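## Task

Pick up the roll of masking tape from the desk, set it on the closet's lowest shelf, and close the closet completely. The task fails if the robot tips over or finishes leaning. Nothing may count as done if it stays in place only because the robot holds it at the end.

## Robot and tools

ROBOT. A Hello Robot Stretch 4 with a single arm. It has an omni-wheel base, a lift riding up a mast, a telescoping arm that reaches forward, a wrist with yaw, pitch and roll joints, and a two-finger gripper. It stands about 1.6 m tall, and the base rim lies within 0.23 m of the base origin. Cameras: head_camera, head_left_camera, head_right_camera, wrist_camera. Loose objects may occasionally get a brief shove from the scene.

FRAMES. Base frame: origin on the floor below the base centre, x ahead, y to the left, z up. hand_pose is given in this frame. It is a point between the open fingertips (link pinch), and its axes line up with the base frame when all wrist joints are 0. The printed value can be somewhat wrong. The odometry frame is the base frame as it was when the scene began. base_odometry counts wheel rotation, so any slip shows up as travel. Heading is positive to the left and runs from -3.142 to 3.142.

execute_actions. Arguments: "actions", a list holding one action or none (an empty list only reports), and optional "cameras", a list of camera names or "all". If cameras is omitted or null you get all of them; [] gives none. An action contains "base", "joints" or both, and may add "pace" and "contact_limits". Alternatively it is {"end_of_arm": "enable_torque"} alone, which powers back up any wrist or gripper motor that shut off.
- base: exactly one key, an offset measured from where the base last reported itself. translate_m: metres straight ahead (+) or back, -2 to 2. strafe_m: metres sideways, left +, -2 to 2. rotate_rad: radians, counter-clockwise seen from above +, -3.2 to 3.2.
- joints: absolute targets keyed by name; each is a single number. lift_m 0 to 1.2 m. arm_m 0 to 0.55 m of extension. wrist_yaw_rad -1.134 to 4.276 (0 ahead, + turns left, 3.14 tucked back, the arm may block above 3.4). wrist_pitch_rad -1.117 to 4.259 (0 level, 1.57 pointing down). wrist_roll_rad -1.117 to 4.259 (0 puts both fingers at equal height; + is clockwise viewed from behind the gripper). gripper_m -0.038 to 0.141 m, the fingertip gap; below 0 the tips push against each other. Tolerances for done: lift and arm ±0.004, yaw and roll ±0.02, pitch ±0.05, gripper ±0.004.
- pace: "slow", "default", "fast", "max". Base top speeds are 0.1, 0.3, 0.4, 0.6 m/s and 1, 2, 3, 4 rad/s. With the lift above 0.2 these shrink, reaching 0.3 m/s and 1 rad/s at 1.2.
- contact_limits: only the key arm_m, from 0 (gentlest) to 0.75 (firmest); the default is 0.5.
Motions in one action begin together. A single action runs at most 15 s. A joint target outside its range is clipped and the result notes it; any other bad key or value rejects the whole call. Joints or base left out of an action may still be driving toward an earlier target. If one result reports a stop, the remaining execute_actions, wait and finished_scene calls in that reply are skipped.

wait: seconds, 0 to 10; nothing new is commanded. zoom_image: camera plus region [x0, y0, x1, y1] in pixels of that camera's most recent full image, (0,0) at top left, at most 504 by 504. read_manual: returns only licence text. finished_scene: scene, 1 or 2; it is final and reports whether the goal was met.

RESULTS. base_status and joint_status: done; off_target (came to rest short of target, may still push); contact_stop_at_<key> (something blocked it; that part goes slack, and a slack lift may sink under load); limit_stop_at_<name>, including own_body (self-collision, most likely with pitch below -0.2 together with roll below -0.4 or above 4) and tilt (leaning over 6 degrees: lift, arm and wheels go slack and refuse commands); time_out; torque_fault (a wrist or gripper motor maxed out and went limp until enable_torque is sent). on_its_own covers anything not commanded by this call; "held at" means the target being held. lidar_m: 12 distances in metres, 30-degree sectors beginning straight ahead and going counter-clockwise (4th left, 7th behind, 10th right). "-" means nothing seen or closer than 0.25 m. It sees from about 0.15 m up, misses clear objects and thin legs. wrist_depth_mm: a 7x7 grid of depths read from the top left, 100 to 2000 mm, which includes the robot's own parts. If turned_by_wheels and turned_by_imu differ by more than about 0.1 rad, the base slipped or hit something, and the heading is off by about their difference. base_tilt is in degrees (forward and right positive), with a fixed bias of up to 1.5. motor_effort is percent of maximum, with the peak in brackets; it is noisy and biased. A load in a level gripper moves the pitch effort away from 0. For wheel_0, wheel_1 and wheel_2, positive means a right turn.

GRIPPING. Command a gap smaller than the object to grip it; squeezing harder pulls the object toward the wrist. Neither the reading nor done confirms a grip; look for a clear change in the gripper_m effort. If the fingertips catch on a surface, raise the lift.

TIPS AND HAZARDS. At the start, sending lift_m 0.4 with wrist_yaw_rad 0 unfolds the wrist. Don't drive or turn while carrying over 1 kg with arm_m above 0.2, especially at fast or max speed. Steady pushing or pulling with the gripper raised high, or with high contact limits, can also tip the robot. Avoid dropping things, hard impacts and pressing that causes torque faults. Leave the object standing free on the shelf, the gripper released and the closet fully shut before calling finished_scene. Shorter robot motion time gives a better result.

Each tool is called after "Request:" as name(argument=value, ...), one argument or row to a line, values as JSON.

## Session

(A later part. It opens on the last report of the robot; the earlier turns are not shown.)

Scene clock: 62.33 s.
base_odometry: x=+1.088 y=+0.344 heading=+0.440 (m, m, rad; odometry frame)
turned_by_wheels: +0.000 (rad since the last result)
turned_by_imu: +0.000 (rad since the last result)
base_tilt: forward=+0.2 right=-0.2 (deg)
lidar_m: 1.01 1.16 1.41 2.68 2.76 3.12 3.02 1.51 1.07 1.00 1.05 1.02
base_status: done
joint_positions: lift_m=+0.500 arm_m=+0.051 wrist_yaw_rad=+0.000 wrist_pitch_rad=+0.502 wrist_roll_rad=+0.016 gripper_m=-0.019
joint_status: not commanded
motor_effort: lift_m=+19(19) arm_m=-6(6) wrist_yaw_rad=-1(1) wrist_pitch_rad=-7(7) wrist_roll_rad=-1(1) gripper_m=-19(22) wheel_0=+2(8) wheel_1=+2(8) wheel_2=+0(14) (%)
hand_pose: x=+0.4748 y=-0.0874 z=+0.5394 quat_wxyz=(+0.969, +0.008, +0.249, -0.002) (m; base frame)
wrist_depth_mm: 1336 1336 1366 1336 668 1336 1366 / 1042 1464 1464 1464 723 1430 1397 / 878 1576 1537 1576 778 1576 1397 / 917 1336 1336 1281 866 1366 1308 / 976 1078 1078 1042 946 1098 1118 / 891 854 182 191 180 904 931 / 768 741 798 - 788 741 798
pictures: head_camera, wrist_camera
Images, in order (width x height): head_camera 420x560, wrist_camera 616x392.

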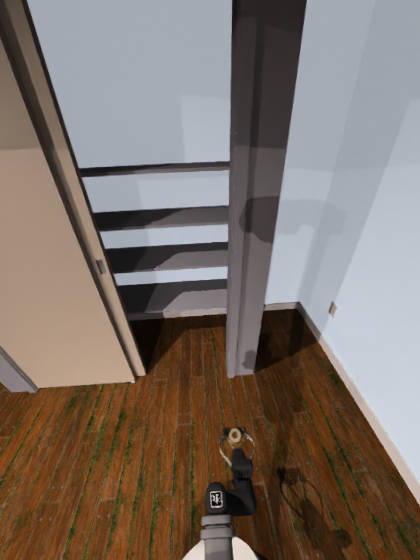

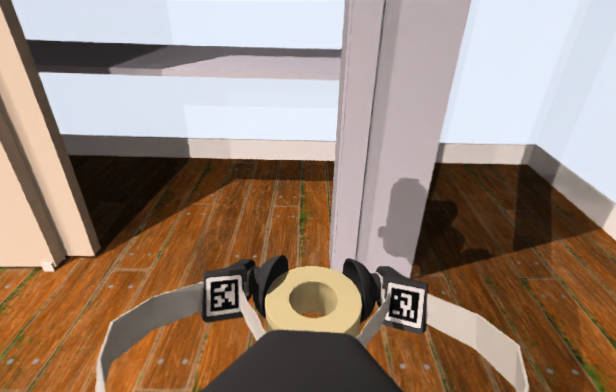

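Request:
execute_actions(
  actions=[
    {"base":{"strafe_m":0.25},"joints":{"lift_m":0.53}},
  ],
  cameras=[],
)

Request:
execute_actions(
  actions=[
    {"joints":{"arm_m":0.5}},
  ],
  cameras=["wrist_camera","head_camera"],
)

Scene clock: 64.60 s.
base_odometry: x=+0.981 y=+0.571 heading=+0.440 (m, m, rad; odometry frame)
turned_by_wheels: +0.000 (rad since the last result)
turned_by_imu: +0.002 (rad since the last result)
base_tilt: forward=+0.2 right=-0.3 (deg)
lidar_m: 1.11 1.07 1.41 2.43 2.49 3.16 2.52 1.88 1.36 1.25 1.29 1.06
base_status: done
joint_positions: lift_m=+0.530 arm_m=+0.051 wrist_yaw_rad=+0.000 wrist_pitch_rad=+0.502 wrist_roll_rad=+0.016 gripper_m=-0.019
joint_status: all done
motor_effort: lift_m=+22(20) arm_m=-6(6) wrist_yaw_rad=-1(0) wrist_pitch_rad=-7(7) wrist_roll_rad=-1(1) gripper_m=-22(21) wheel_0=-1(10) wheel_1=+1(10) wheel_2=+0(1) (%)
hand_pose: x=+0.4748 y=-0.0874 z=+0.5691 quat_wxyz=(+0.969, +0.008, +0.249, -0.002) (m; base frame)
wrist_depth_mm: 683 741 1397 1366 1397 691 661 / 741 778 1308 1308 1336 723 723 / 809 820 1576 1576 1537 778 1537 / 866 891 1397 1430 1366 842 1397 / 960 976 1118 1138 1078 931 1160 / 931 904 181 191 180 946 976 / 809 778 820 - 809 778 820
pictures: none
No camera images: the call's "cameras" was empty. Leave "cameras" out to get every camera's image.

Scene clock: 67.00 s.
base_odometry: x=+0.981 y=+0.571 heading=+0.440 (m, m, rad; odometry frame)
turned_by_wheels: +0.000 (rad since the last result)
turned_by_imu: +0.001 (rad since the last result)
base_tilt: forward=+0.4 right=-0.4 (deg)
lidar_m: 1.08 1.06 1.41 2.44 2.50 3.14 2.53 1.88 1.34 1.26 1.30 1.07
base_status: not commanded
joint_positions: lift_m=+0.530 arm_m=+0.499 wrist_yaw_rad=+0.000 wrist_pitch_rad=+0.502 wrist_roll_rad=+0.016 gripper_m=-0.019
joint_status: all done
motor_effort: lift_m=+22(22) arm_m=+6(6) wrist_yaw_rad=-1(0) wrist_pitch_rad=-6(7) wrist_roll_rad=-1(1) gripper_m=-21(22) wheel_0=-1(1) wheel_1=+1(1) wheel_2=+0(0) (%)
hand_pose: x=+0.9227 y=-0.0874 z=+0.5692 quat_wxyz=(+0.969, +0.008, +0.248, -0.002) (m; base frame)
wrist_depth_mm: 946 931 946 931 931 866 580 / 976 991 976 976 991 866 585 / 707 723 732 750 750 732 580 / 1205 1205 1205 1182 1182 842 439 / 1060 1118 1138 1138 1138 831 436 / 504 904 181 192 180 554 433 / 554 778 820 - 820 591 439
pictures: head_camera, wrist_camera
Images, in order (width x height): head_camera 420x560, wrist_camera 616x392.

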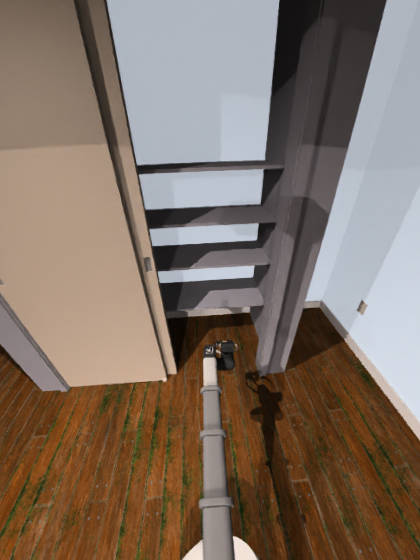

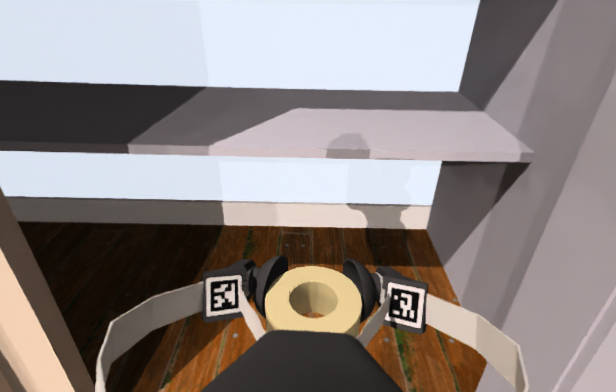

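Request:
execute_actions(
  actions=[
    {"base":{"translate_m":0.3},"joints":{"lift_m":0.5},"pace":"slow"},
  ],
  cameras=["wrist_camera"],
)

Scene clock: 71.40 s.
base_odometry: x=+1.252 y=+0.698 heading=+0.440 (m, m, rad; odometry frame)
turned_by_wheels: +0.000 (rad since the last result)
turned_by_imu: +0.001 (rad since the last result)
base_tilt: forward=+0.2 right=-0.3 (deg)
lidar_m: 1.00 0.79 0.99 2.43 2.52 3.36 3.36 1.89 1.31 1.24 1.33 0.80
base_status: done
joint_positions: lift_m=+0.500 arm_m=+0.499 wrist_yaw_rad=+0.000 wrist_pitch_rad=+0.502 wrist_roll_rad=+0.016 gripper_m=-0.019
joint_status: all done
motor_effort: lift_m=+17(18) arm_m=+6(6) wrist_yaw_rad=-1(1) wrist_pitch_rad=-6(6) wrist_roll_rad=-1(1) gripper_m=-22(24) wheel_0=+3(5) wheel_1=+3(6) wheel_2=-5(6) (%)
hand_pose: x=+0.9227 y=-0.0874 z=+0.5396 quat_wxyz=(+0.969, +0.008, +0.248, -0.002) (m; base frame)
wrist_depth_mm: 661 654 654 654 647 654 569 / 715 707 699 707 699 707 569 / 597 591 597 609 615 615 554 / 445 449 452 455 459 462 469 / 917 931 389 387 387 399 404 / 891 866 181 191 179 707 559 / 768 750 788 - 778 741 554
pictures: wrist_camera
Images, in order (width x height): wrist_camera 616x392.

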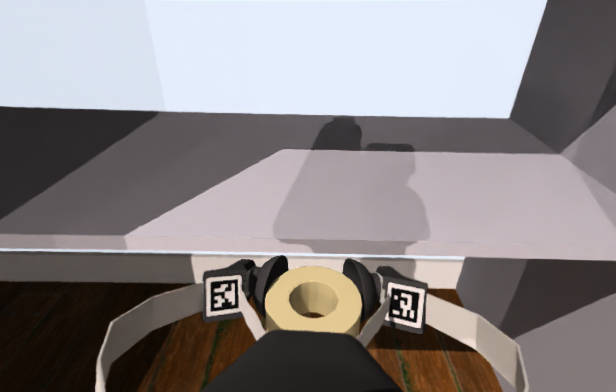

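Request:
execute_actions(
  actions=[
    {"base":{"translate_m":0.23},"pace":"slow"},
  ],
  cameras=[],
)

Request:
execute_actions(
  actions=[
    {"joints":{"lift_m":0.45},"pace":"slow"},
  ],
  cameras=["wrist_camera"],
)

Scene clock: 75.10 s.
base_odometry: x=+1.460 y=+0.796 heading=+0.440 (m, m, rad; odometry frame)
turned_by_wheels: +0.000 (rad since the last result)
turned_by_imu: +0.001 (rad since the last result)
base_tilt: forward=+0.3 right=-0.3 (deg)
lidar_m: 0.78 0.56 0.65 2.42 2.53 3.36 3.62 1.86 1.33 1.24 0.71 0.60
base_status: done
joint_positions: lift_m=+0.500 arm_m=+0.499 wrist_yaw_rad=+0.000 wrist_pitch_rad=+0.502 wrist_roll_rad=+0.016 gripper_m=-0.019
joint_status: not commanded
motor_effort: lift_m=+17(17) arm_m=+6(6) wrist_yaw_rad=-1(1) wrist_pitch_rad=-6(6) wrist_roll_rad=-1(1) gripper_m=-21(21) wheel_0=+2(5) wheel_1=+4(6) wheel_2=-2(8) (%)
hand_pose: x=+0.9227 y=-0.0874 z=+0.5396 quat_wxyz=(+0.969, +0.008, +0.248, -0.002) (m; base frame)
wrist_depth_mm: 442 442 445 442 439 439 439 / 480 477 473 477 477 477 477 / 521 521 521 517 512 517 508 / 445 445 452 455 459 462 466 / 355 357 362 362 366 370 370 / 300 289 181 191 180 306 310 / 256 250 264 - 262 249 265
pictures: none
No camera images: the call's "cameras" was empty. Leave "cameras" out to get every camera's image.

Scene clock: 76.37 s.
base_odometry: x=+1.460 y=+0.796 heading=+0.440 (m, m, rad; odometry frame)
turned_by_wheels: +0.000 (rad since the last result)
turned_by_imu: +0.000 (rad since the last result)
base_tilt: forward=+0.1 right=-0.2 (deg)
lidar_m: 0.80 0.57 0.67 2.44 2.55 3.36 3.61 1.91 1.33 1.25 0.67 0.58
base_status: not commanded
joint_positions: lift_m=+0.450 arm_m=+0.499 wrist_yaw_rad=+0.000 wrist_pitch_rad=+0.502 wrist_roll_rad=+0.016 gripper_m=-0.019
joint_status: all done
motor_effort: lift_m=+18(17) arm_m=+6(6) wrist_yaw_rad=-1(1) wrist_pitch_rad=-6(6) wrist_roll_rad=-1(1) gripper_m=-23(22) wheel_0=+2(2) wheel_1=+4(4) wheel_2=-2(2) (%)
hand_pose: x=+0.9227 y=-0.0874 z=+0.4895 quat_wxyz=(+0.969, +0.008, +0.248, -0.002) (m; base frame)
wrist_depth_mm: 445 445 442 442 442 442 439 / 480 477 477 477 477 473 473 / 455 466 477 480 484 492 496 / 347 351 351 357 359 366 368 / 279 283 285 286 289 290 293 / 235 226 181 191 180 241 243 / 202 196 208 - 205 196 207
pictures: wrist_camera
Images, in order (width x height): wrist_camera 616x392.

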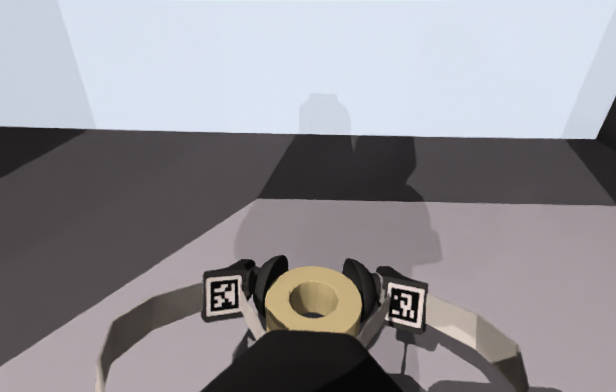

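Request:
execute_actions(
  actions=[
    {"joints":{"lift_m":0.443},"pace":"slow"},
  ],
  cameras=[],
)

Request:
execute_actions(
  actions=[
    {"joints":{"gripper_m":0.12},"pace":"slow"},
  ],
  cameras=["wrist_camera"],
)

Request:
execute_actions(
  actions=[
    {"joints":{"lift_m":0.47},"pace":"slow"},
  ],
  cameras=[],
)

Request:
execute_actions(
  actions=[
    {"base":{"translate_m":-0.35},"joints":{"arm_m":0.2,"gripper_m":0.0}},
  ],
  cameras=["wrist_camera","head_camera"],
)

Scene clock: 77.20 s.
base_odometry: x=+1.460 y=+0.796 heading=+0.440 (m, m, rad; odometry frame)
turned_by_wheels: +0.000 (rad since the last result)
turned_by_imu: +0.000 (rad since the last result)
base_tilt: forward=+0.4 right=-0.3 (deg)
lidar_m: 0.78 0.58 0.68 2.45 2.52 3.39 3.56 1.91 1.31 1.25 0.71 0.60
base_status: not commanded
joint_positions: lift_m=+0.443 arm_m=+0.499 wrist_yaw_rad=+0.000 wrist_pitch_rad=+0.502 wrist_roll_rad=+0.016 gripper_m=-0.019
joint_status: all done
motor_effort: lift_m=+17(15) arm_m=+6(6) wrist_yaw_rad=-1(1) wrist_pitch_rad=-6(6) wrist_roll_rad=-1(1) gripper_m=-22(22) wheel_0=+2(2) wheel_1=+4(4) wheel_2=-2(2) (%)
hand_pose: x=+0.9227 y=-0.0874 z=+0.4826 quat_wxyz=(+0.969, +0.008, +0.248, -0.002) (m; base frame)
wrist_depth_mm: 449 442 442 439 442 442 442 / 480 477 477 477 477 477 473 / 442 452 455 462 466 473 477 / 336 340 342 345 349 349 353 / 271 271 272 273 276 278 282 / 225 219 182 191 180 232 233 / 194 189 200 - 198 187 200
pictures: none
No camera images: the call's "cameras" was empty. Leave "cameras" out to get every camera's image.

Scene clock: 82.27 s.
base_odometry: x=+1.460 y=+0.796 heading=+0.440 (m, m, rad; odometry frame)
turned_by_wheels: +0.000 (rad since the last result)
turned_by_imu: +0.001 (rad since the last result)
base_tilt: forward=+0.3 right=-0.4 (deg)
lidar_m: 0.78 0.57 0.66 2.45 2.52 3.37 3.59 1.88 1.34 1.25 0.71 0.61
base_status: not commanded
joint_positions: lift_m=+0.443 arm_m=+0.499 wrist_yaw_rad=+0.000 wrist_pitch_rad=+0.501 wrist_roll_rad=+0.016 gripper_m=+0.120
joint_status: all done
motor_effort: lift_m=+17(18) arm_m=+6(6) wrist_yaw_rad=-1(0) wrist_pitch_rad=-2(7) wrist_roll_rad=-1(1) gripper_m=-1(22) wheel_0=+2(2) wheel_1=+4(4) wheel_2=-2(2) (%)
hand_pose: x=+0.9229 y=-0.0874 z=+0.4829 quat_wxyz=(+0.969, +0.008, +0.248, -0.002) (m; base frame)
wrist_depth_mm: 445 442 445 439 442 439 439 / 480 477 477 480 477 473 469 / 449 455 459 466 473 477 480 / 338 342 343 345 351 353 353 / 272 273 274 277 278 281 283 / 227 220 213 197 216 220 235 / 195 190 202 - 199 198 201
pictures: wrist_camera
Images, in order (width x height): wrist_camera 616x392.

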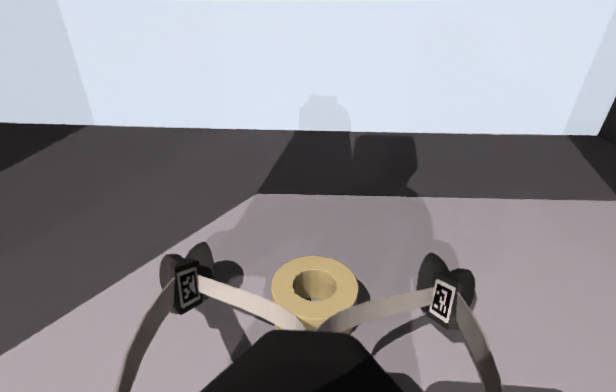

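Scene clock: 83.30 s.
base_odometry: x=+1.460 y=+0.796 heading=+0.440 (m, m, rad; odometry frame)
turned_by_wheels: +0.000 (rad since the last result)
turned_by_imu: +0.000 (rad since the last result)
base_tilt: forward=+0.2 right=-0.3 (deg)
lidar_m: 0.78 0.57 0.66 2.43 2.52 3.38 3.58 1.92 1.32 1.25 0.71 0.60
base_status: not commanded
joint_positions: lift_m=+0.470 arm_m=+0.499 wrist_yaw_rad=+0.000 wrist_pitch_rad=+0.502 wrist_roll_rad=+0.016 gripper_m=+0.120
joint_status: all done
motor_effort: lift_m=+22(20) arm_m=+6(6) wrist_yaw_rad=+0(1) wrist_pitch_rad=-4(5) wrist_roll_rad=-1(1) gripper_m=-1(1) wheel_0=+2(2) wheel_1=+4(5) wheel_2=-2(2) (%)
hand_pose: x=+0.9228 y=-0.0874 z=+0.5093 quat_wxyz=(+0.969, +0.008, +0.248, -0.002) (m; base frame)
wrist_depth_mm: 445 442 442 442 439 439 442 / 480 480 477 477 477 477 477 / 504 500 504 500 504 508 504 / 387 389 394 397 399 402 407 / 310 312 314 317 319 320 324 / 260 252 245 238 248 251 268 / 224 218 231 - 228 228 229
pictures: none
No camera images: the call's "cameras" was empty. Leave "cameras" out to get every camera's image.

Scene clock: 85.97 s.
base_odometry: x=+1.144 y=+0.647 heading=+0.440 (m, m, rad; odometry frame)
turned_by_wheels: +0.000 (rad since the last result)
turned_by_imu: +0.001 (rad since the last result)
base_tilt: forward=+0.3 right=-0.2 (deg)
lidar_m: 1.14 0.88 1.17 2.43 2.51 3.31 3.22 1.91 1.35 1.25 1.32 0.92
base_status: done
joint_positions: lift_m=+0.470 arm_m=+0.201 wrist_yaw_rad=+0.000 wrist_pitch_rad=+0.502 wrist_roll_rad=+0.016 gripper_m=+0.000
joint_status: all done
motor_effort: lift_m=+21(22) arm_m=-6(7) wrist_yaw_rad=+0(1) wrist_pitch_rad=-7(6) wrist_roll_rad=-1(1) gripper_m=-6(4) wheel_0=-2(7) wheel_1=-2(6) wheel_2=+1(11) (%)
hand_pose: x=+0.6248 y=-0.0875 z=+0.5092 quat_wxyz=(+0.969, +0.008, +0.248, -0.002) (m; base frame)
wrist_depth_mm: 1025 1060 1042 1042 1042 878 455 / 732 854 878 891 831 759 449 / 508 1255 1229 1229 1229 866 449 / 544 1281 1281 1255 1255 854 452 / 574 1025 1025 1025 1042 640 492 / 609 842 183 192 184 634 544 / 676 707 732 - 732 603 627
pictures: head_camera, wrist_camera
Images, in order (width x height): head_camera 420x560, wrist_camera 616x392.

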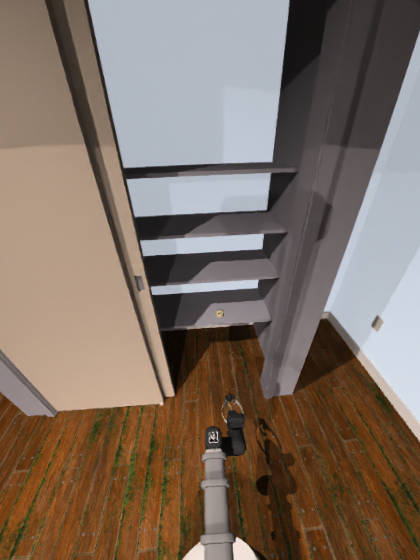

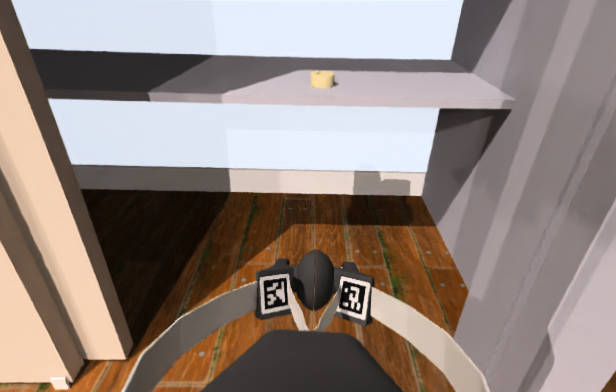

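Request:
execute_actions(
  actions=[
    {"joints":{"lift_m":0.85,"wrist_pitch_rad":0.0,"wrist_yaw_rad":0.45,"arm_m":0.3}},
  ],
  cameras=["wrist_camera","head_camera"],
)

Scene clock: 88.60 s.
base_odometry: x=+1.144 y=+0.647 heading=+0.440 (m, m, rad; odometry frame)
turned_by_wheels: +0.000 (rad since the last result)
turned_by_imu: +0.001 (rad since the last result)
base_tilt: forward=+0.3 right=-0.3 (deg)
lidar_m: 1.14 0.90 1.17 2.42 2.51 3.30 3.21 1.88 1.34 1.22 1.32 0.90
base_status: not commanded
joint_positions: lift_m=+0.850 arm_m=+0.299 wrist_yaw_rad=+0.450 wrist_pitch_rad=+0.003 wrist_roll_rad=+0.016 gripper_m=+0.000
joint_status: all done
motor_effort: lift_m=+22(24) arm_m=+6(8) wrist_yaw_rad=+0(8) wrist_pitch_rad=-8(15) wrist_roll_rad=-1(0) gripper_m=-6(6) wheel_0=-2(2) wheel_1=-2(2) wheel_2=+1(1) (%)
hand_pose: x=+0.7676 y=+0.0467 z=+1.0272 quat_wxyz=(+0.975, +0.007, +0.003, +0.223) (m; base frame)
wrist_depth_mm: 477 442 759 866 842 831 820 / 480 449 1138 1118 1008 917 842 / 488 449 750 1118 991 891 831 / 488 455 1205 1138 1025 917 842 / 492 462 904 1098 1008 931 854 / 496 462 183 193 185 741 768 / 496 452 466 - 1008 549 554
pictures: head_camera, wrist_camera
Images, in order (width x height): head_camera 420x560, wrist_camera 616x392.

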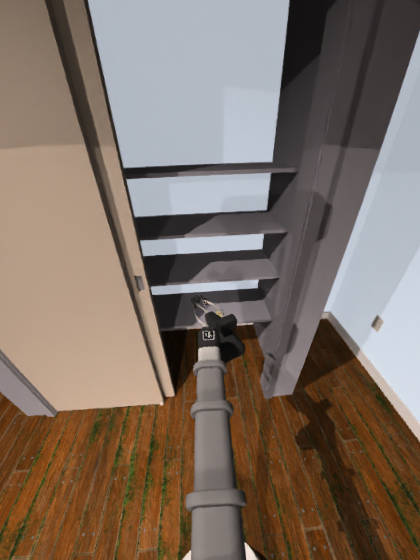

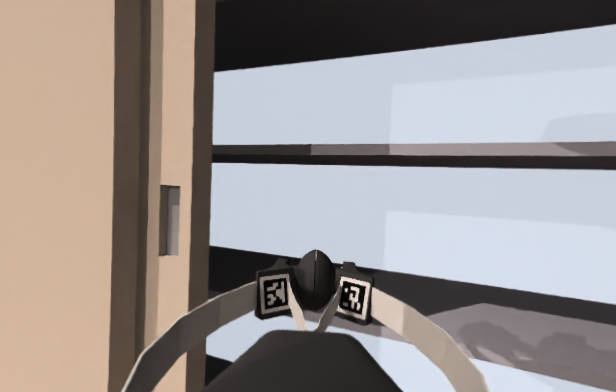

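Request:
execute_actions(
  actions=[
    {"base":{"strafe_m":0.24},"joints":{"arm_m":0.38}},
  ],
  cameras=["wrist_camera"],
)

Scene clock: 90.83 s.
base_odometry: x=+1.041 y=+0.864 heading=+0.440 (m, m, rad; odometry frame)
turned_by_wheels: +0.000 (rad since the last result)
turned_by_imu: +0.001 (rad since the last result)
base_tilt: forward=+0.5 right=-0.2 (deg)
lidar_m: 0.83 0.86 1.15 2.19 2.25 3.04 3.21 2.24 1.59 1.49 1.58 1.03
base_status: done
joint_positions: lift_m=+0.850 arm_m=+0.379 wrist_yaw_rad=+0.450 wrist_pitch_rad=+0.003 wrist_roll_rad=+0.016 gripper_m=+0.000
joint_status: all done
motor_effort: lift_m=+22(22) arm_m=+6(7) wrist_yaw_rad=-1(0) wrist_pitch_rad=-7(8) wrist_roll_rad=-1(1) gripper_m=-6(5) wheel_0=-1(9) wheel_1=+0(11) wheel_2=+0(1) (%)
hand_pose: x=+0.8476 y=+0.0468 z=+1.0273 quat_wxyz=(+0.975, +0.007, +0.003, +0.223) (m; base frame)
wrist_depth_mm: 334 289 257 274 788 809 759 / 338 290 257 276 891 842 768 / 340 291 258 277 525 699 634 / 342 293 263 282 917 842 768 / 343 294 265 283 917 842 778 / 345 296 184 193 184 750 759 / 345 297 263 - 525 477 517
pictures: wrist_camera
Images, in order (width x height): wrist_camera 616x392.

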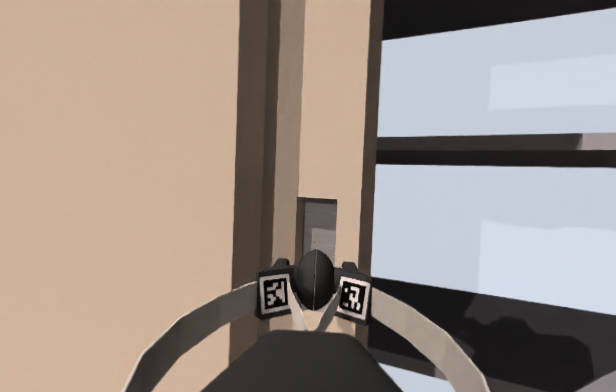

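Request:
execute_actions(
  actions=[
    {"base":{"strafe_m":0.03},"pace":"slow"},
  ],
  cameras=[],
)

Request:
execute_actions(
  actions=[
    {"joints":{"arm_m":0.5},"contact_limits":{"arm_m":0.2},"pace":"slow"},
  ],
  cameras=["wrist_camera"],
)

Scene clock: 92.23 s.
base_odometry: x=+1.029 y=+0.891 heading=+0.440 (m, m, rad; odometry frame)
turned_by_wheels: +0.000 (rad since the last result)
turned_by_imu: +0.000 (rad since the last result)
base_tilt: forward=+0.4 right=-0.3 (deg)
lidar_m: 0.80 0.83 1.13 2.16 2.23 2.97 3.23 2.25 1.60 1.52 1.18 1.04
base_status: done
joint_positions: lift_m=+0.850 arm_m=+0.379 wrist_yaw_rad=+0.450 wrist_pitch_rad=+0.003 wrist_roll_rad=+0.016 gripper_m=+0.000
joint_status: not commanded
motor_effort: lift_m=+22(22) arm_m=+6(6) wrist_yaw_rad=+0(1) wrist_pitch_rad=-7(7) wrist_roll_rad=-1(1) gripper_m=-6(3) wheel_0=-4(7) wheel_1=+3(5) wheel_2=+0(1) (%)
hand_pose: x=+0.8476 y=+0.0468 z=+1.0273 quat_wxyz=(+0.975, +0.007, +0.003, +0.223) (m; base frame)
wrist_depth_mm: 334 287 251 262 254 820 768 / 336 290 252 262 254 831 768 / 338 290 254 263 255 707 634 / 340 291 254 268 259 842 768 / 343 294 256 254 272 854 768 / 345 294 183 193 184 732 759 / 345 296 262 - 258 480 525
pictures: none
No camera images: the call's "cameras" was empty. Leave "cameras" out to get every camera's image.

Scene clock: 93.77 s.
base_odometry: x=+1.028 y=+0.891 heading=+0.440 (m, m, rad; odometry frame)
turned_by_wheels: +0.000 (rad since the last result)
turned_by_imu: +0.000 (rad since the last result)
base_tilt: forward=+0.2 right=-0.3 (deg)
lidar_m: 0.83 0.84 1.12 2.16 2.23 3.00 3.21 2.29 1.62 1.51 1.20 1.05
base_status: not commanded
joint_positions: lift_m=+0.850 arm_m=+0.425 wrist_yaw_rad=+0.452 wrist_pitch_rad=+0.002 wrist_roll_rad=+0.016 gripper_m=+0.000
joint_status: arm_m contact_stop (moved +0.046 of +0.121)
on_its_own: arm_m is slack since a contact_stop (your +0.500 is given up)
motor_effort: lift_m=+21(22) arm_m=+0(16) wrist_yaw_rad=-7(10) wrist_pitch_rad=-7(9) wrist_roll_rad=-1(1) gripper_m=-4(5) wheel_0=+1(3) wheel_1=+3(5) wheel_2=-6(11) (%)
contact_limits: arm_m 0.2
hand_pose: x=+0.8935 y=+0.0475 z=+1.0274 quat_wxyz=(+0.975, +0.007, +0.003, +0.224) (m; base frame)
wrist_depth_mm: 259 223 202 225 212 778 723 / 263 224 204 226 219 798 741 / 264 225 204 227 228 707 452 / 265 228 205 232 237 809 732 / 267 228 206 234 854 798 741 / 268 229 183 193 212 741 732 / 270 221 208 - 455 480 521
pictures: wrist_camera
Images, in order (width x height): wrist_camera 616x392.

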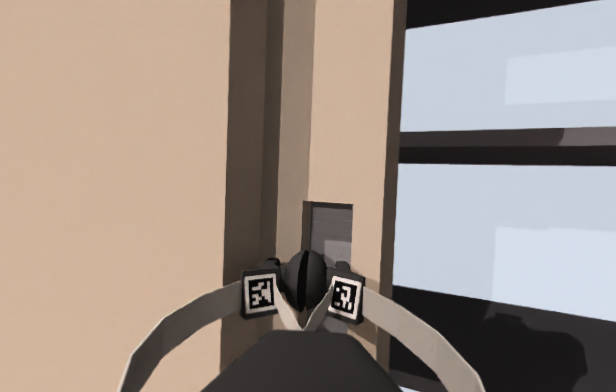

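Request:
execute_actions(
  actions=[
    {"base":{"strafe_m":-0.045},"joints":{"arm_m":0.39,"gripper_m":0.045},"pace":"slow"},
  ],
  cameras=["wrist_camera"],
)

Request:
execute_actions(
  actions=[
    {"joints":{"arm_m":0.5},"contact_limits":{"arm_m":0.2},"pace":"slow"},
  ],
  cameras=["wrist_camera"],
)

Scene clock: 95.90 s.
base_odometry: x=+1.048 y=+0.851 heading=+0.440 (m, m, rad; odometry frame)
turned_by_wheels: +0.000 (rad since the last result)
turned_by_imu: +0.000 (rad since the last result)
base_tilt: forward=+0.2 right=-0.4 (deg)
lidar_m: 0.83 0.84 1.16 2.20 2.30 3.05 3.24 2.22 1.56 1.47 1.56 1.03
base_status: done
joint_positions: lift_m=+0.850 arm_m=+0.391 wrist_yaw_rad=+0.450 wrist_pitch_rad=+0.002 wrist_roll_rad=+0.016 gripper_m=+0.045
joint_status: all done
motor_effort: lift_m=+22(22) arm_m=-7(6) wrist_yaw_rad=-1(21) wrist_pitch_rad=-7(7) wrist_roll_rad=-1(1) gripper_m=-3(9) wheel_0=+2(12) wheel_1=-4(7) wheel_2=+1(3) (%)
hand_pose: x=+0.8598 y=+0.0469 z=+1.0274 quat_wxyz=(+0.975, +0.007, +0.003, +0.223) (m; base frame)
wrist_depth_mm: 315 272 252 260 732 798 750 / 319 273 256 262 878 820 759 / 319 274 258 263 496 699 640 / 322 277 262 267 891 831 768 / 324 277 256 270 891 842 759 / 325 278 194 270 193 741 750 / 325 279 257 - 521 480 525
pictures: wrist_camera
Images, in order (width x height): wrist_camera 616x392.

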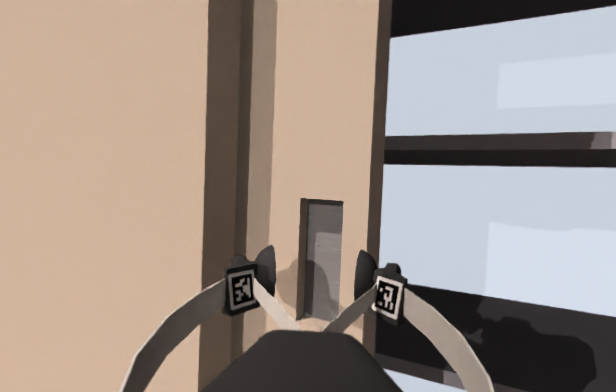

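Scene clock: 97.37 s.
base_odometry: x=+1.047 y=+0.850 heading=+0.440 (m, m, rad; odometry frame)
turned_by_wheels: +0.000 (rad since the last result)
turned_by_imu: +0.001 (rad since the last result)
base_tilt: forward=+0.2 right=-0.4 (deg)
lidar_m: 0.82 0.85 1.15 2.20 2.29 3.07 3.19 2.24 1.57 1.47 1.57 1.03
base_status: not commanded
joint_positions: lift_m=+0.850 arm_m=+0.431 wrist_yaw_rad=+0.454 wrist_pitch_rad=+0.002 wrist_roll_rad=+0.016 gripper_m=+0.045
joint_status: arm_m contact_stop (moved +0.040 of +0.109)
on_its_own: arm_m is slack since a contact_stop (your +0.500 is given up)
motor_effort: lift_m=+21(22) arm_m=+0(18) wrist_yaw_rad=-13(28) wrist_pitch_rad=-7(10) wrist_roll_rad=-1(1) gripper_m=-2(5) wheel_0=+3(3) wheel_1=+3(5) wheel_2=-6(10) (%)
contact_limits: arm_m 0.2
hand_pose: x=+0.8996 y=+0.0481 z=+1.0274 quat_wxyz=(+0.974, +0.007, +0.003, +0.225) (m; base frame)
wrist_depth_mm: 255 219 240 233 854 778 732 / 258 220 241 237 878 798 723 / 258 221 243 242 831 676 455 / 260 222 248 245 878 798 732 / 263 224 254 233 878 798 741 / 263 224 195 187 597 741 723 / 265 227 247 - 473 484 521
pictures: wrist_camera
Images, in order (width x height): wrist_camera 616x392.

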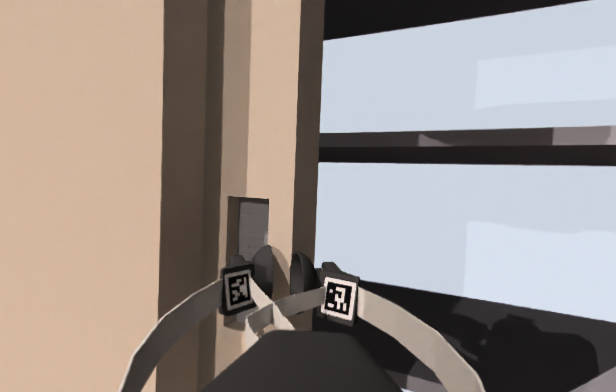

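Request:
execute_actions(
  actions=[
    {"base":{"strafe_m":-0.12},"joints":{"wrist_yaw_rad":0.45},"pace":"slow"},
  ],
  cameras=["wrist_camera","head_camera"],
)

Scene clock: 99.77 s.
base_odometry: x=+1.099 y=+0.742 heading=+0.440 (m, m, rad; odometry frame)
turned_by_wheels: +0.000 (rad since the last result)
turned_by_imu: +0.001 (rad since the last result)
base_tilt: forward=+0.3 right=-0.4 (deg)
lidar_m: 0.87 0.85 1.17 2.31 2.41 3.25 3.22 2.03 1.45 1.35 1.41 0.96
base_status: done
joint_positions: lift_m=+0.850 arm_m=+0.431 wrist_yaw_rad=+0.450 wrist_pitch_rad=+0.003 wrist_roll_rad=+0.016 gripper_m=+0.045
joint_status: all done
on_its_own: arm_m is slack since a contact_stop (your +0.500 is given up)
motor_effort: lift_m=+21(21) arm_m=+0(0) wrist_yaw_rad=-1(30) wrist_pitch_rad=-7(7) wrist_roll_rad=-1(1) gripper_m=-4(7) wheel_0=+2(13) wheel_1=-4(4) wheel_2=+1(4) (%)
hand_pose: x=+0.8998 y=+0.0469 z=+1.0273 quat_wxyz=(+0.975, +0.007, +0.003, +0.223) (m; base frame)
wrist_depth_mm: 273 286 250 233 842 768 723 / 274 287 251 234 878 798 732 / 276 289 252 234 809 699 452 / 279 290 254 236 878 809 741 / 281 293 258 238 866 798 732 / 283 293 195 241 193 732 715 / 287 293 260 - 496 473 521
pictures: head_camera, wrist_camera
Images, in order (width x height): head_camera 420x560, wrist_camera 616x392.

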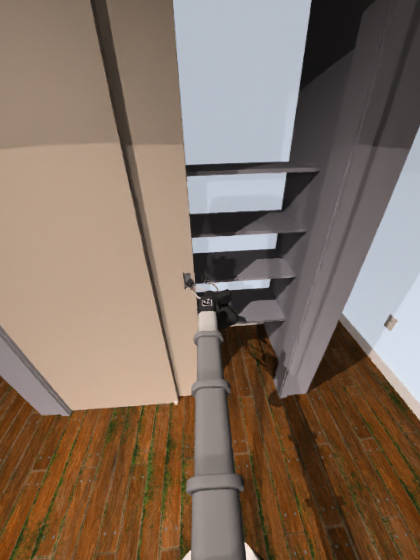

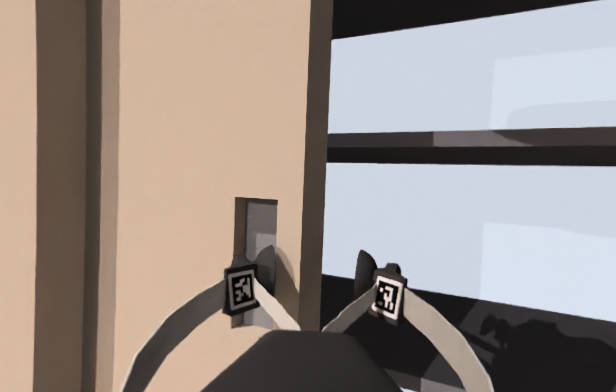

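Request:
execute_actions(
  actions=[
    {"base":{"strafe_m":-0.14},"pace":"slow"},
  ],
  cameras=["wrist_camera"],
)

Request:
execute_actions(
  actions=[
    {"joints":{"arm_m":0.3}},
  ],
  cameras=[],
)

Request:
execute_actions(
  actions=[
    {"joints":{"wrist_yaw_rad":-0.45,"gripper_m":0.0}},
  ],
  cameras=["wrist_camera","head_camera"],
)

Scene clock: 102.43 s.
base_odometry: x=+1.158 y=+0.615 heading=+0.440 (m, m, rad; odometry frame)
turned_by_wheels: +0.000 (rad since the last result)
turned_by_imu: +0.001 (rad since the last result)
base_tilt: forward=+0.3 right=-0.4 (deg)
lidar_m: 0.87 0.88 1.17 2.46 2.55 3.33 3.19 1.77 1.28 1.22 1.30 0.87
base_status: done
joint_positions: lift_m=+0.850 arm_m=+0.431 wrist_yaw_rad=+0.450 wrist_pitch_rad=+0.003 wrist_roll_rad=+0.016 gripper_m=+0.045
joint_status: not commanded
on_its_own: arm_m is slack since a contact_stop (your +0.500 is given up)
motor_effort: lift_m=+22(22) arm_m=+0(0) wrist_yaw_rad=-1(22) wrist_pitch_rad=-7(7) wrist_roll_rad=-1(1) gripper_m=-3(7) wheel_0=+2(13) wheel_1=-4(6) wheel_2=+1(2) (%)
hand_pose: x=+0.8998 y=+0.0468 z=+1.0273 quat_wxyz=(+0.975, +0.007, +0.003, +0.223) (m; base frame)
wrist_depth_mm: 342 293 256 239 831 778 723 / 342 294 257 239 891 798 732 / 343 296 258 240 820 707 455 / 347 297 262 242 878 798 750 / 347 298 266 247 878 809 741 / 349 301 194 250 192 741 723 / 351 303 267 - 496 473 525
pictures: wrist_camera
Images, in order (width x height): wrist_camera 616x392.

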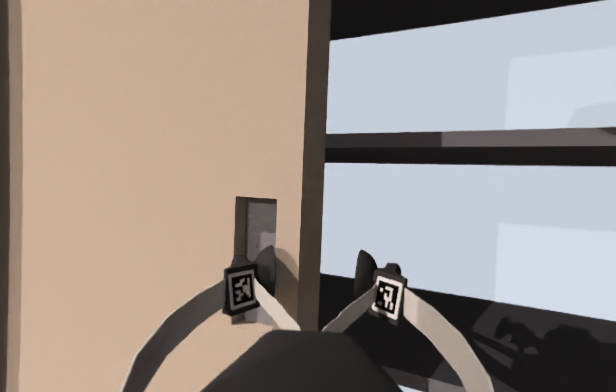

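Scene clock: 103.87 s.
base_odometry: x=+1.158 y=+0.615 heading=+0.440 (m, m, rad; odometry frame)
turned_by_wheels: +0.000 (rad since the last result)
turned_by_imu: +0.000 (rad since the last result)
base_tilt: forward=+0.1 right=-0.4 (deg)
lidar_m: 0.88 0.90 1.16 2.45 2.57 3.34 3.20 1.82 1.29 1.21 1.29 0.87
base_status: not commanded
joint_positions: lift_m=+0.850 arm_m=+0.301 wrist_yaw_rad=+0.450 wrist_pitch_rad=+0.003 wrist_roll_rad=+0.016 gripper_m=+0.045
joint_status: all done
motor_effort: lift_m=+22(21) arm_m=-6(5) wrist_yaw_rad=-1(1) wrist_pitch_rad=-8(7) wrist_roll_rad=-1(1) gripper_m=-4(4) wheel_0=+2(2) wheel_1=-4(3) wheel_2=+1(1) (%)
hand_pose: x=+0.7698 y=+0.0468 z=+1.0273 quat_wxyz=(+0.975, +0.007, +0.003, +0.223) (m; base frame)
wrist_depth_mm: 477 459 418 370 732 831 820 / 484 462 418 370 991 917 842 / 488 459 421 370 788 891 831 / 488 466 421 377 991 931 842 / 496 469 424 377 991 931 854 / 492 469 194 368 193 741 768 / 496 462 433 - 1025 549 559
pictures: none
No camera images: the call's "cameras" was empty. Leave "cameras" out to get every camera's image.

Scene clock: 105.10 s.
base_odometry: x=+1.158 y=+0.615 heading=+0.440 (m, m, rad; odometry frame)
turned_by_wheels: +0.000 (rad since the last result)
turned_by_imu: +0.000 (rad since the last result)
base_tilt: forward=+0.2 right=-0.3 (deg)
lidar_m: 0.89 0.91 1.17 2.45 2.56 3.33 3.22 1.82 1.27 1.22 1.30 0.89
base_status: not commanded
joint_positions: lift_m=+0.850 arm_m=+0.301 wrist_yaw_rad=-0.450 wrist_pitch_rad=+0.003 wrist_roll_rad=+0.016 gripper_m=+0.000
joint_status: all done
motor_effort: lift_m=+22(22) arm_m=-6(6) wrist_yaw_rad=-2(9) wrist_pitch_rad=-7(7) wrist_roll_rad=-1(1) gripper_m=-7(9) wheel_0=+2(2) wheel_1=-4(4) wheel_2=+1(1) (%)
hand_pose: x=+0.6938 y=-0.2041 z=+1.0273 quat_wxyz=(+0.975, +0.008, -0.001, -0.223) (m; base frame)
wrist_depth_mm: 866 917 878 759 433 496 1078 / 891 976 1078 798 433 504 1118 / 878 960 1078 750 436 512 1078 / 917 976 1098 798 439 517 1078 / 917 991 1078 504 442 521 1060 / 647 715 184 192 184 535 1078 / 931 991 1118 - 449 1205 1060
pictures: head_camera, wrist_camera
Images, in order (width x height): head_camera 420x560, wrist_camera 616x392.

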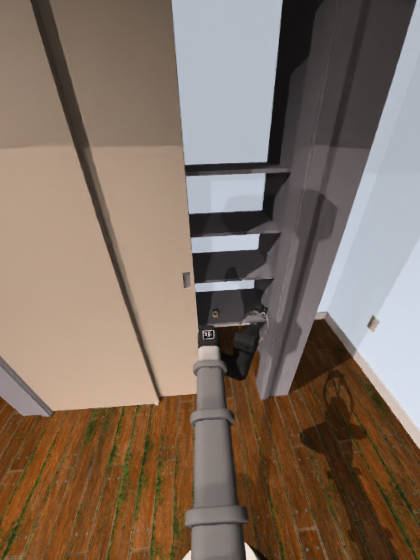

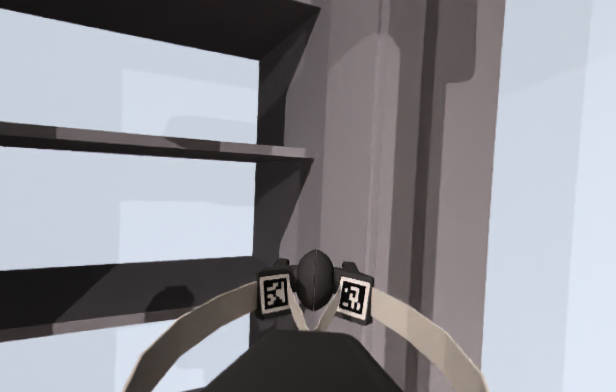

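Request:
execute_actions(
  actions=[
    {"base":{"strafe_m":0.28},"joints":{"arm_m":0.42}},
  ],
  cameras=["wrist_camera"],
)

Scene clock: 107.47 s.
base_odometry: x=+1.039 y=+0.869 heading=+0.440 (m, m, rad; odometry frame)
turned_by_wheels: +0.000 (rad since the last result)
turned_by_imu: +0.001 (rad since the last result)
base_tilt: forward=+0.2 right=-0.2 (deg)
lidar_m: 0.82 0.86 1.15 2.16 2.27 3.03 3.20 2.23 1.58 1.49 1.58 1.04
base_status: done
joint_positions: lift_m=+0.850 arm_m=+0.419 wrist_yaw_rad=-0.450 wrist_pitch_rad=+0.003 wrist_roll_rad=+0.016 gripper_m=+0.000
joint_status: all done
motor_effort: lift_m=+21(22) arm_m=+6(7) wrist_yaw_rad=-1(2) wrist_pitch_rad=-8(7) wrist_roll_rad=-1(1) gripper_m=-6(5) wheel_0=+0(9) wheel_1=+2(8) wheel_2=+0(3) (%)
hand_pose: x=+0.8116 y=-0.2042 z=+1.0274 quat_wxyz=(+0.975, +0.008, -0.001, -0.223) (m; base frame)
wrist_depth_mm: 237 258 285 750 831 741 504 / 237 259 286 1060 960 732 504 / 240 262 289 931 878 723 504 / 242 265 291 1098 960 723 504 / 243 266 294 319 946 723 500 / 246 267 183 193 184 723 500 / 247 263 291 - 917 676 500
pictures: wrist_camera
Images, in order (width x height): wrist_camera 616x392.

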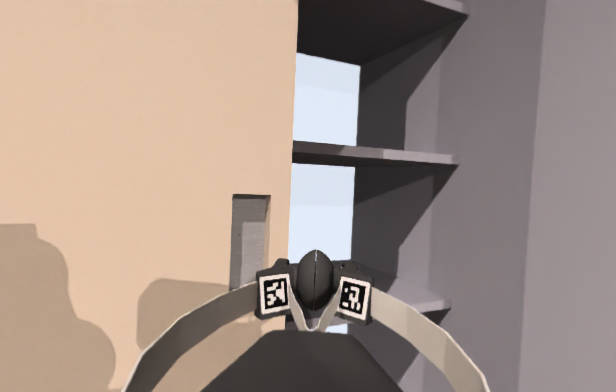

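Request:
execute_actions(
  actions=[
    {"joints":{"arm_m":0.55},"contact_limits":{"arm_m":0.2},"pace":"slow"},
  ],
  cameras=["wrist_camera"],
)

Scene clock: 109.50 s.
base_odometry: x=+1.039 y=+0.869 heading=+0.439 (m, m, rad; odometry frame)
turned_by_wheels: -0.001 (rad since the last result)
turned_by_imu: -0.001 (rad since the last result)
base_tilt: forward=+0.3 right=-0.2 (deg)
lidar_m: 0.83 0.86 1.16 2.18 2.28 3.05 3.23 2.24 1.58 1.48 1.56 1.03
base_status: not commanded
joint_positions: lift_m=+0.850 arm_m=+0.516 wrist_yaw_rad=-0.468 wrist_pitch_rad=+0.002 wrist_roll_rad=+0.016 gripper_m=+0.000
joint_status: arm_m contact_stop (moved +0.097 of +0.131)
joint sent to its limit — the command would take arm_m past its upper limit, so that joint was sent only as far as its limit.
on_its_own: arm_m is slack since a contact_stop (your +0.550 is given up); wrist_yaw_rad is at rest, and its effort (+50) is outside its rest range (-13 to +13)
motor_effort: lift_m=+20(21) arm_m=+0(14) wrist_yaw_rad=+50(60) wrist_pitch_rad=-7(7) wrist_roll_rad=-1(1) gripper_m=-4(8) wheel_0=-5(7) wheel_1=-1(3) wheel_2=-10(11) (%)
contact_limits: arm_m 0.2
hand_pose: x=+0.9052 y=-0.2081 z=+1.0274 quat_wxyz=(+0.973, +0.008, -0.001, -0.232) (m; base frame)
wrist_depth_mm: 159 174 193 216 820 715 585 / 160 176 195 219 931 715 580 / 161 177 196 221 854 699 580 / 163 179 199 230 917 707 574 / 164 180 200 233 878 707 574 / 165 182 191 202 185 683 574 / 167 178 198 - 842 647 574
pictures: wrist_camera
Images, in order (width x height): wrist_camera 616x392.

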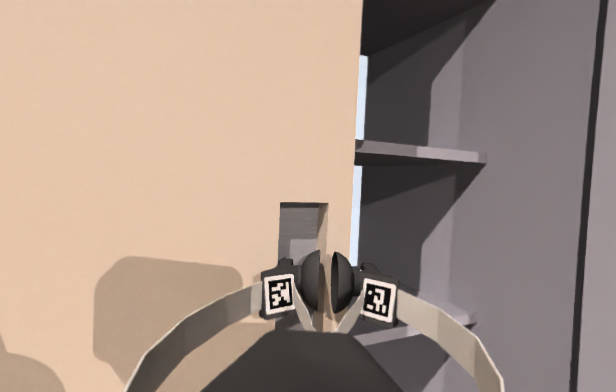

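Left pad hooked in recess; pull.

Request:
execute_actions(
  actions=[
    {"base":{"strafe_m":-0.22},"joints":{"wrist_yaw_rad":-0.45},"pace":"slow"},
  ],
  cameras=["wrist_camera","head_camera"],
)

Scene clock: 112.90 s.
base_odometry: x=+1.132 y=+0.670 heading=+0.438 (m, m, rad; odometry frame)
turned_by_wheels: +0.000 (rad since the last result)
turned_by_imu: +0.000 (rad since the last result)
base_tilt: forward=+0.2 right=-0.4 (deg)
lidar_m: 0.87 0.87 1.17 2.40 2.47 3.32 3.23 1.93 1.35 1.27 1.36 0.94
base_status: done
joint_positions: lift_m=+0.850 arm_m=+0.515 wrist_yaw_rad=-0.456 wrist_pitch_rad=+0.002 wrist_roll_rad=+0.016 gripper_m=+0.000
joint_status: all done
on_its_own: arm_m is slack since a contact_stop (your +0.550 is given up); wrist_yaw_rad is at rest, and its effort (+17) is outside its rest range (-13 to +13)
motor_effort: lift_m=+21(21) arm_m=+0(0) wrist_yaw_rad=+17(50) wrist_pitch_rad=-7(7) wrist_roll_rad=-1(1) gripper_m=-9(8) wheel_0=+4(11) wheel_1=-3(4) wheel_2=-4(7) (%)
hand_pose: x=+0.9068 y=-0.2055 z=+1.0274 quat_wxyz=(+0.974, +0.008, -0.001, -0.226) (m; base frame)
wrist_depth_mm: 166 180 198 223 615 355 296 / 167 181 201 224 609 351 290 / 167 183 203 227 585 349 291 / 169 185 204 233 615 351 290 / 170 186 206 236 580 347 289 / 171 187 181 205 185 345 289 / 173 183 205 - 574 315 289
pictures: head_camera, wrist_camera
Images, in order (width x height): head_camera 420x560, wrist_camera 616x392.

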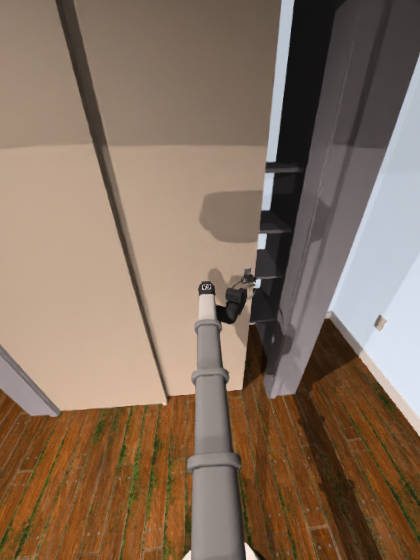

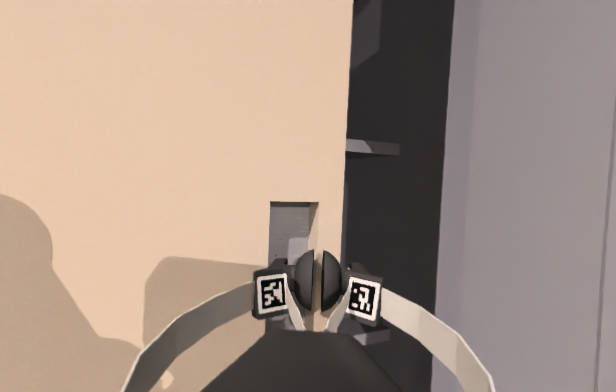

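Request:
execute_actions(
  actions=[
    {"base":{"strafe_m":-0.17},"pace":"slow"},
  ],
  cameras=["wrist_camera","head_camera"],
)

Scene clock: 115.80 s.
base_odometry: x=+1.204 y=+0.516 heading=+0.438 (m, m, rad; odometry frame)
turned_by_wheels: +0.000 (rad since the last result)
turned_by_imu: +0.001 (rad since the last result)
base_tilt: forward=+0.3 right=-0.3 (deg)
lidar_m: 0.87 0.92 1.17 2.56 2.66 3.32 3.20 1.71 1.16 1.11 1.18 0.85
base_status: done
joint_positions: lift_m=+0.850 arm_m=+0.515 wrist_yaw_rad=-0.450 wrist_pitch_rad=+0.002 wrist_roll_rad=+0.016 gripper_m=+0.000
joint_status: not commanded
on_its_own: arm_m is slack since a contact_stop (your +0.550 is given up)
motor_effort: lift_m=+21(22) arm_m=+0(0) wrist_yaw_rad=+2(17) wrist_pitch_rad=-7(6) wrist_roll_rad=-1(1) gripper_m=-6(6) wheel_0=+3(12) wheel_1=-2(8) wheel_2=+0(4) (%)
hand_pose: x=+0.9079 y=-0.2043 z=+1.0274 quat_wxyz=(+0.975, +0.008, -0.001, -0.223) (m; base frame)
wrist_depth_mm: 169 185 204 226 209 183 232 / 170 186 205 229 208 186 236 / 171 187 207 231 206 189 240 / 173 189 209 240 205 191 243 / 174 191 210 241 205 194 247 / 175 191 183 192 185 196 251 / 177 189 209 - 194 198 254
pictures: head_camera, wrist_camera
Images, in order (width x height): head_camera 420x560, wrist_camera 616x392.

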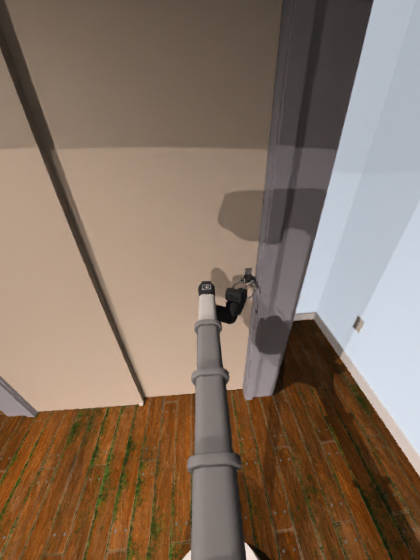

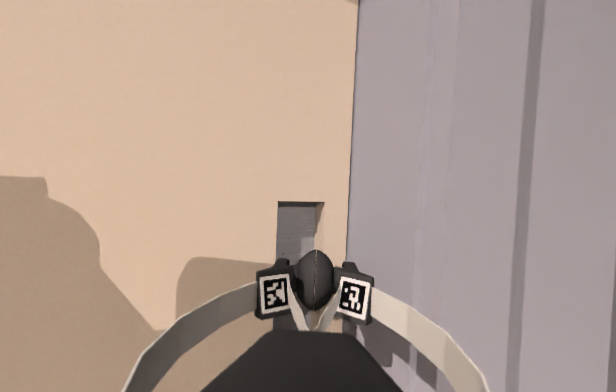

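Request:
execute_actions(
  actions=[
    {"base":{"strafe_m":-0.02},"joints":{"arm_m":0.53},"contact_limits":{"arm_m":0.2},"pace":"slow"},
  ],
  cameras=["wrist_camera"],
)

Scene clock: 116.97 s.
base_odometry: x=+1.212 y=+0.498 heading=+0.441 (m, m, rad; odometry frame)
turned_by_wheels: +0.002 (rad since the last result)
turned_by_imu: +0.004 (rad since the last result)
base_tilt: forward=+0.3 right=-0.4 (deg)
lidar_m: 0.87 0.91 1.15 2.59 2.69 3.31 3.22 1.68 1.16 1.09 1.16 0.83
base_status: done
joint_positions: lift_m=+0.850 arm_m=+0.523 wrist_yaw_rad=-0.456 wrist_pitch_rad=+0.002 wrist_roll_rad=+0.016 gripper_m=+0.000
joint_status: arm_m contact_stop (moved +0.008 of +0.015)
on_its_own: arm_m is slack since a contact_stop (your +0.530 is given up); wrist_yaw_rad is at rest, and its effort (+18) is outside its rest range (-13 to +13)
motor_effort: lift_m=+21(21) arm_m=+0(15) wrist_yaw_rad=+18(35) wrist_pitch_rad=-6(7) wrist_roll_rad=-1(1) gripper_m=-3(6) wheel_0=+22(22) wheel_1=+5(6) wheel_2=+1(0) (%)
contact_limits: arm_m 0.2
hand_pose: x=+0.9142 y=-0.2056 z=+1.0275 quat_wxyz=(+0.974, +0.008, -0.001, -0.226) (m; base frame)
wrist_depth_mm: 165 179 198 220 188 175 222 / 166 181 200 222 187 177 226 / 167 182 202 224 186 180 229 / 168 183 203 229 186 182 233 / 169 185 204 231 185 185 236 / 171 185 183 200 175 186 239 / 172 182 204 - 183 189 242
pictures: wrist_camera
Images, in order (width x height): wrist_camera 616x392.

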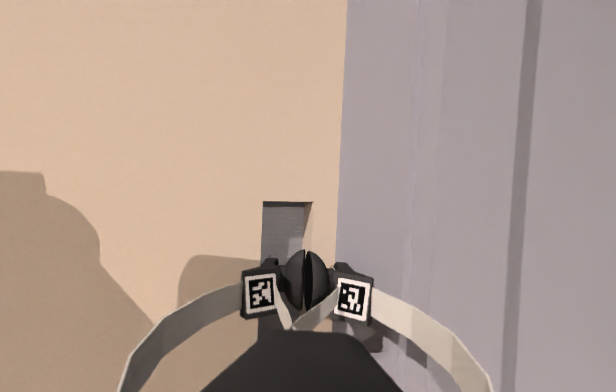

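Door didn't move further: it's at the stop.

Request:
execute_actions(
  actions=[
    {"base":{"strafe_m":0.03},"joints":{"arm_m":0.3}},
  ],
  cameras=["head_left_camera"],
)

Request:
finished_scene(
  scene=2,
)

Scene clock: 118.80 s.
base_odometry: x=+1.199 y=+0.525 heading=+0.441 (m, m, rad; odometry frame)
turned_by_wheels: +0.000 (rad since the last result)
turned_by_imu: +0.001 (rad since the last result)
base_tilt: forward=+0.3 right=-0.2 (deg)
lidar_m: 0.87 0.91 1.17 2.55 2.67 3.32 3.19 1.72 1.18 1.12 1.18 0.84
base_status: done
joint_positions: lift_m=+0.850 arm_m=+0.301 wrist_yaw_rad=-0.450 wrist_pitch_rad=+0.002 wrist_roll_rad=+0.016 gripper_m=+0.000
joint_status: all done
motor_effort: lift_m=+21(21) arm_m=-6(5) wrist_yaw_rad=+0(17) wrist_pitch_rad=-7(7) wrist_roll_rad=-1(1) gripper_m=-6(6) wheel_0=+1(18) wheel_1=+0(13) wheel_2=+2(0) (%)
hand_pose: x=+0.6937 y=-0.2042 z=+1.0274 quat_wxyz=(+0.975, +0.008, -0.001, -0.223) (m; base frame)
wrist_depth_mm: 343 375 413 389 439 1205 991 / 343 377 415 392 445 1229 1008 / 347 379 418 394 452 1229 976 / 349 382 421 399 459 1229 991 / 353 384 424 392 462 1205 976 / 357 387 183 192 185 1229 991 / 357 382 421 - 473 1138 991
pictures: head_left_camera
Images, in order (width x height): head_left_camera 420x672.

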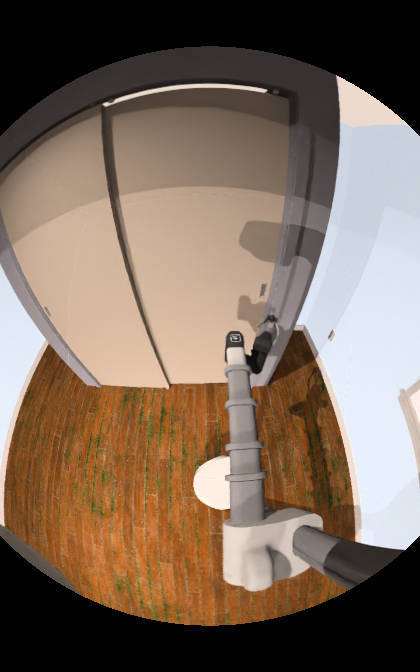

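The scene is finished: the task was done.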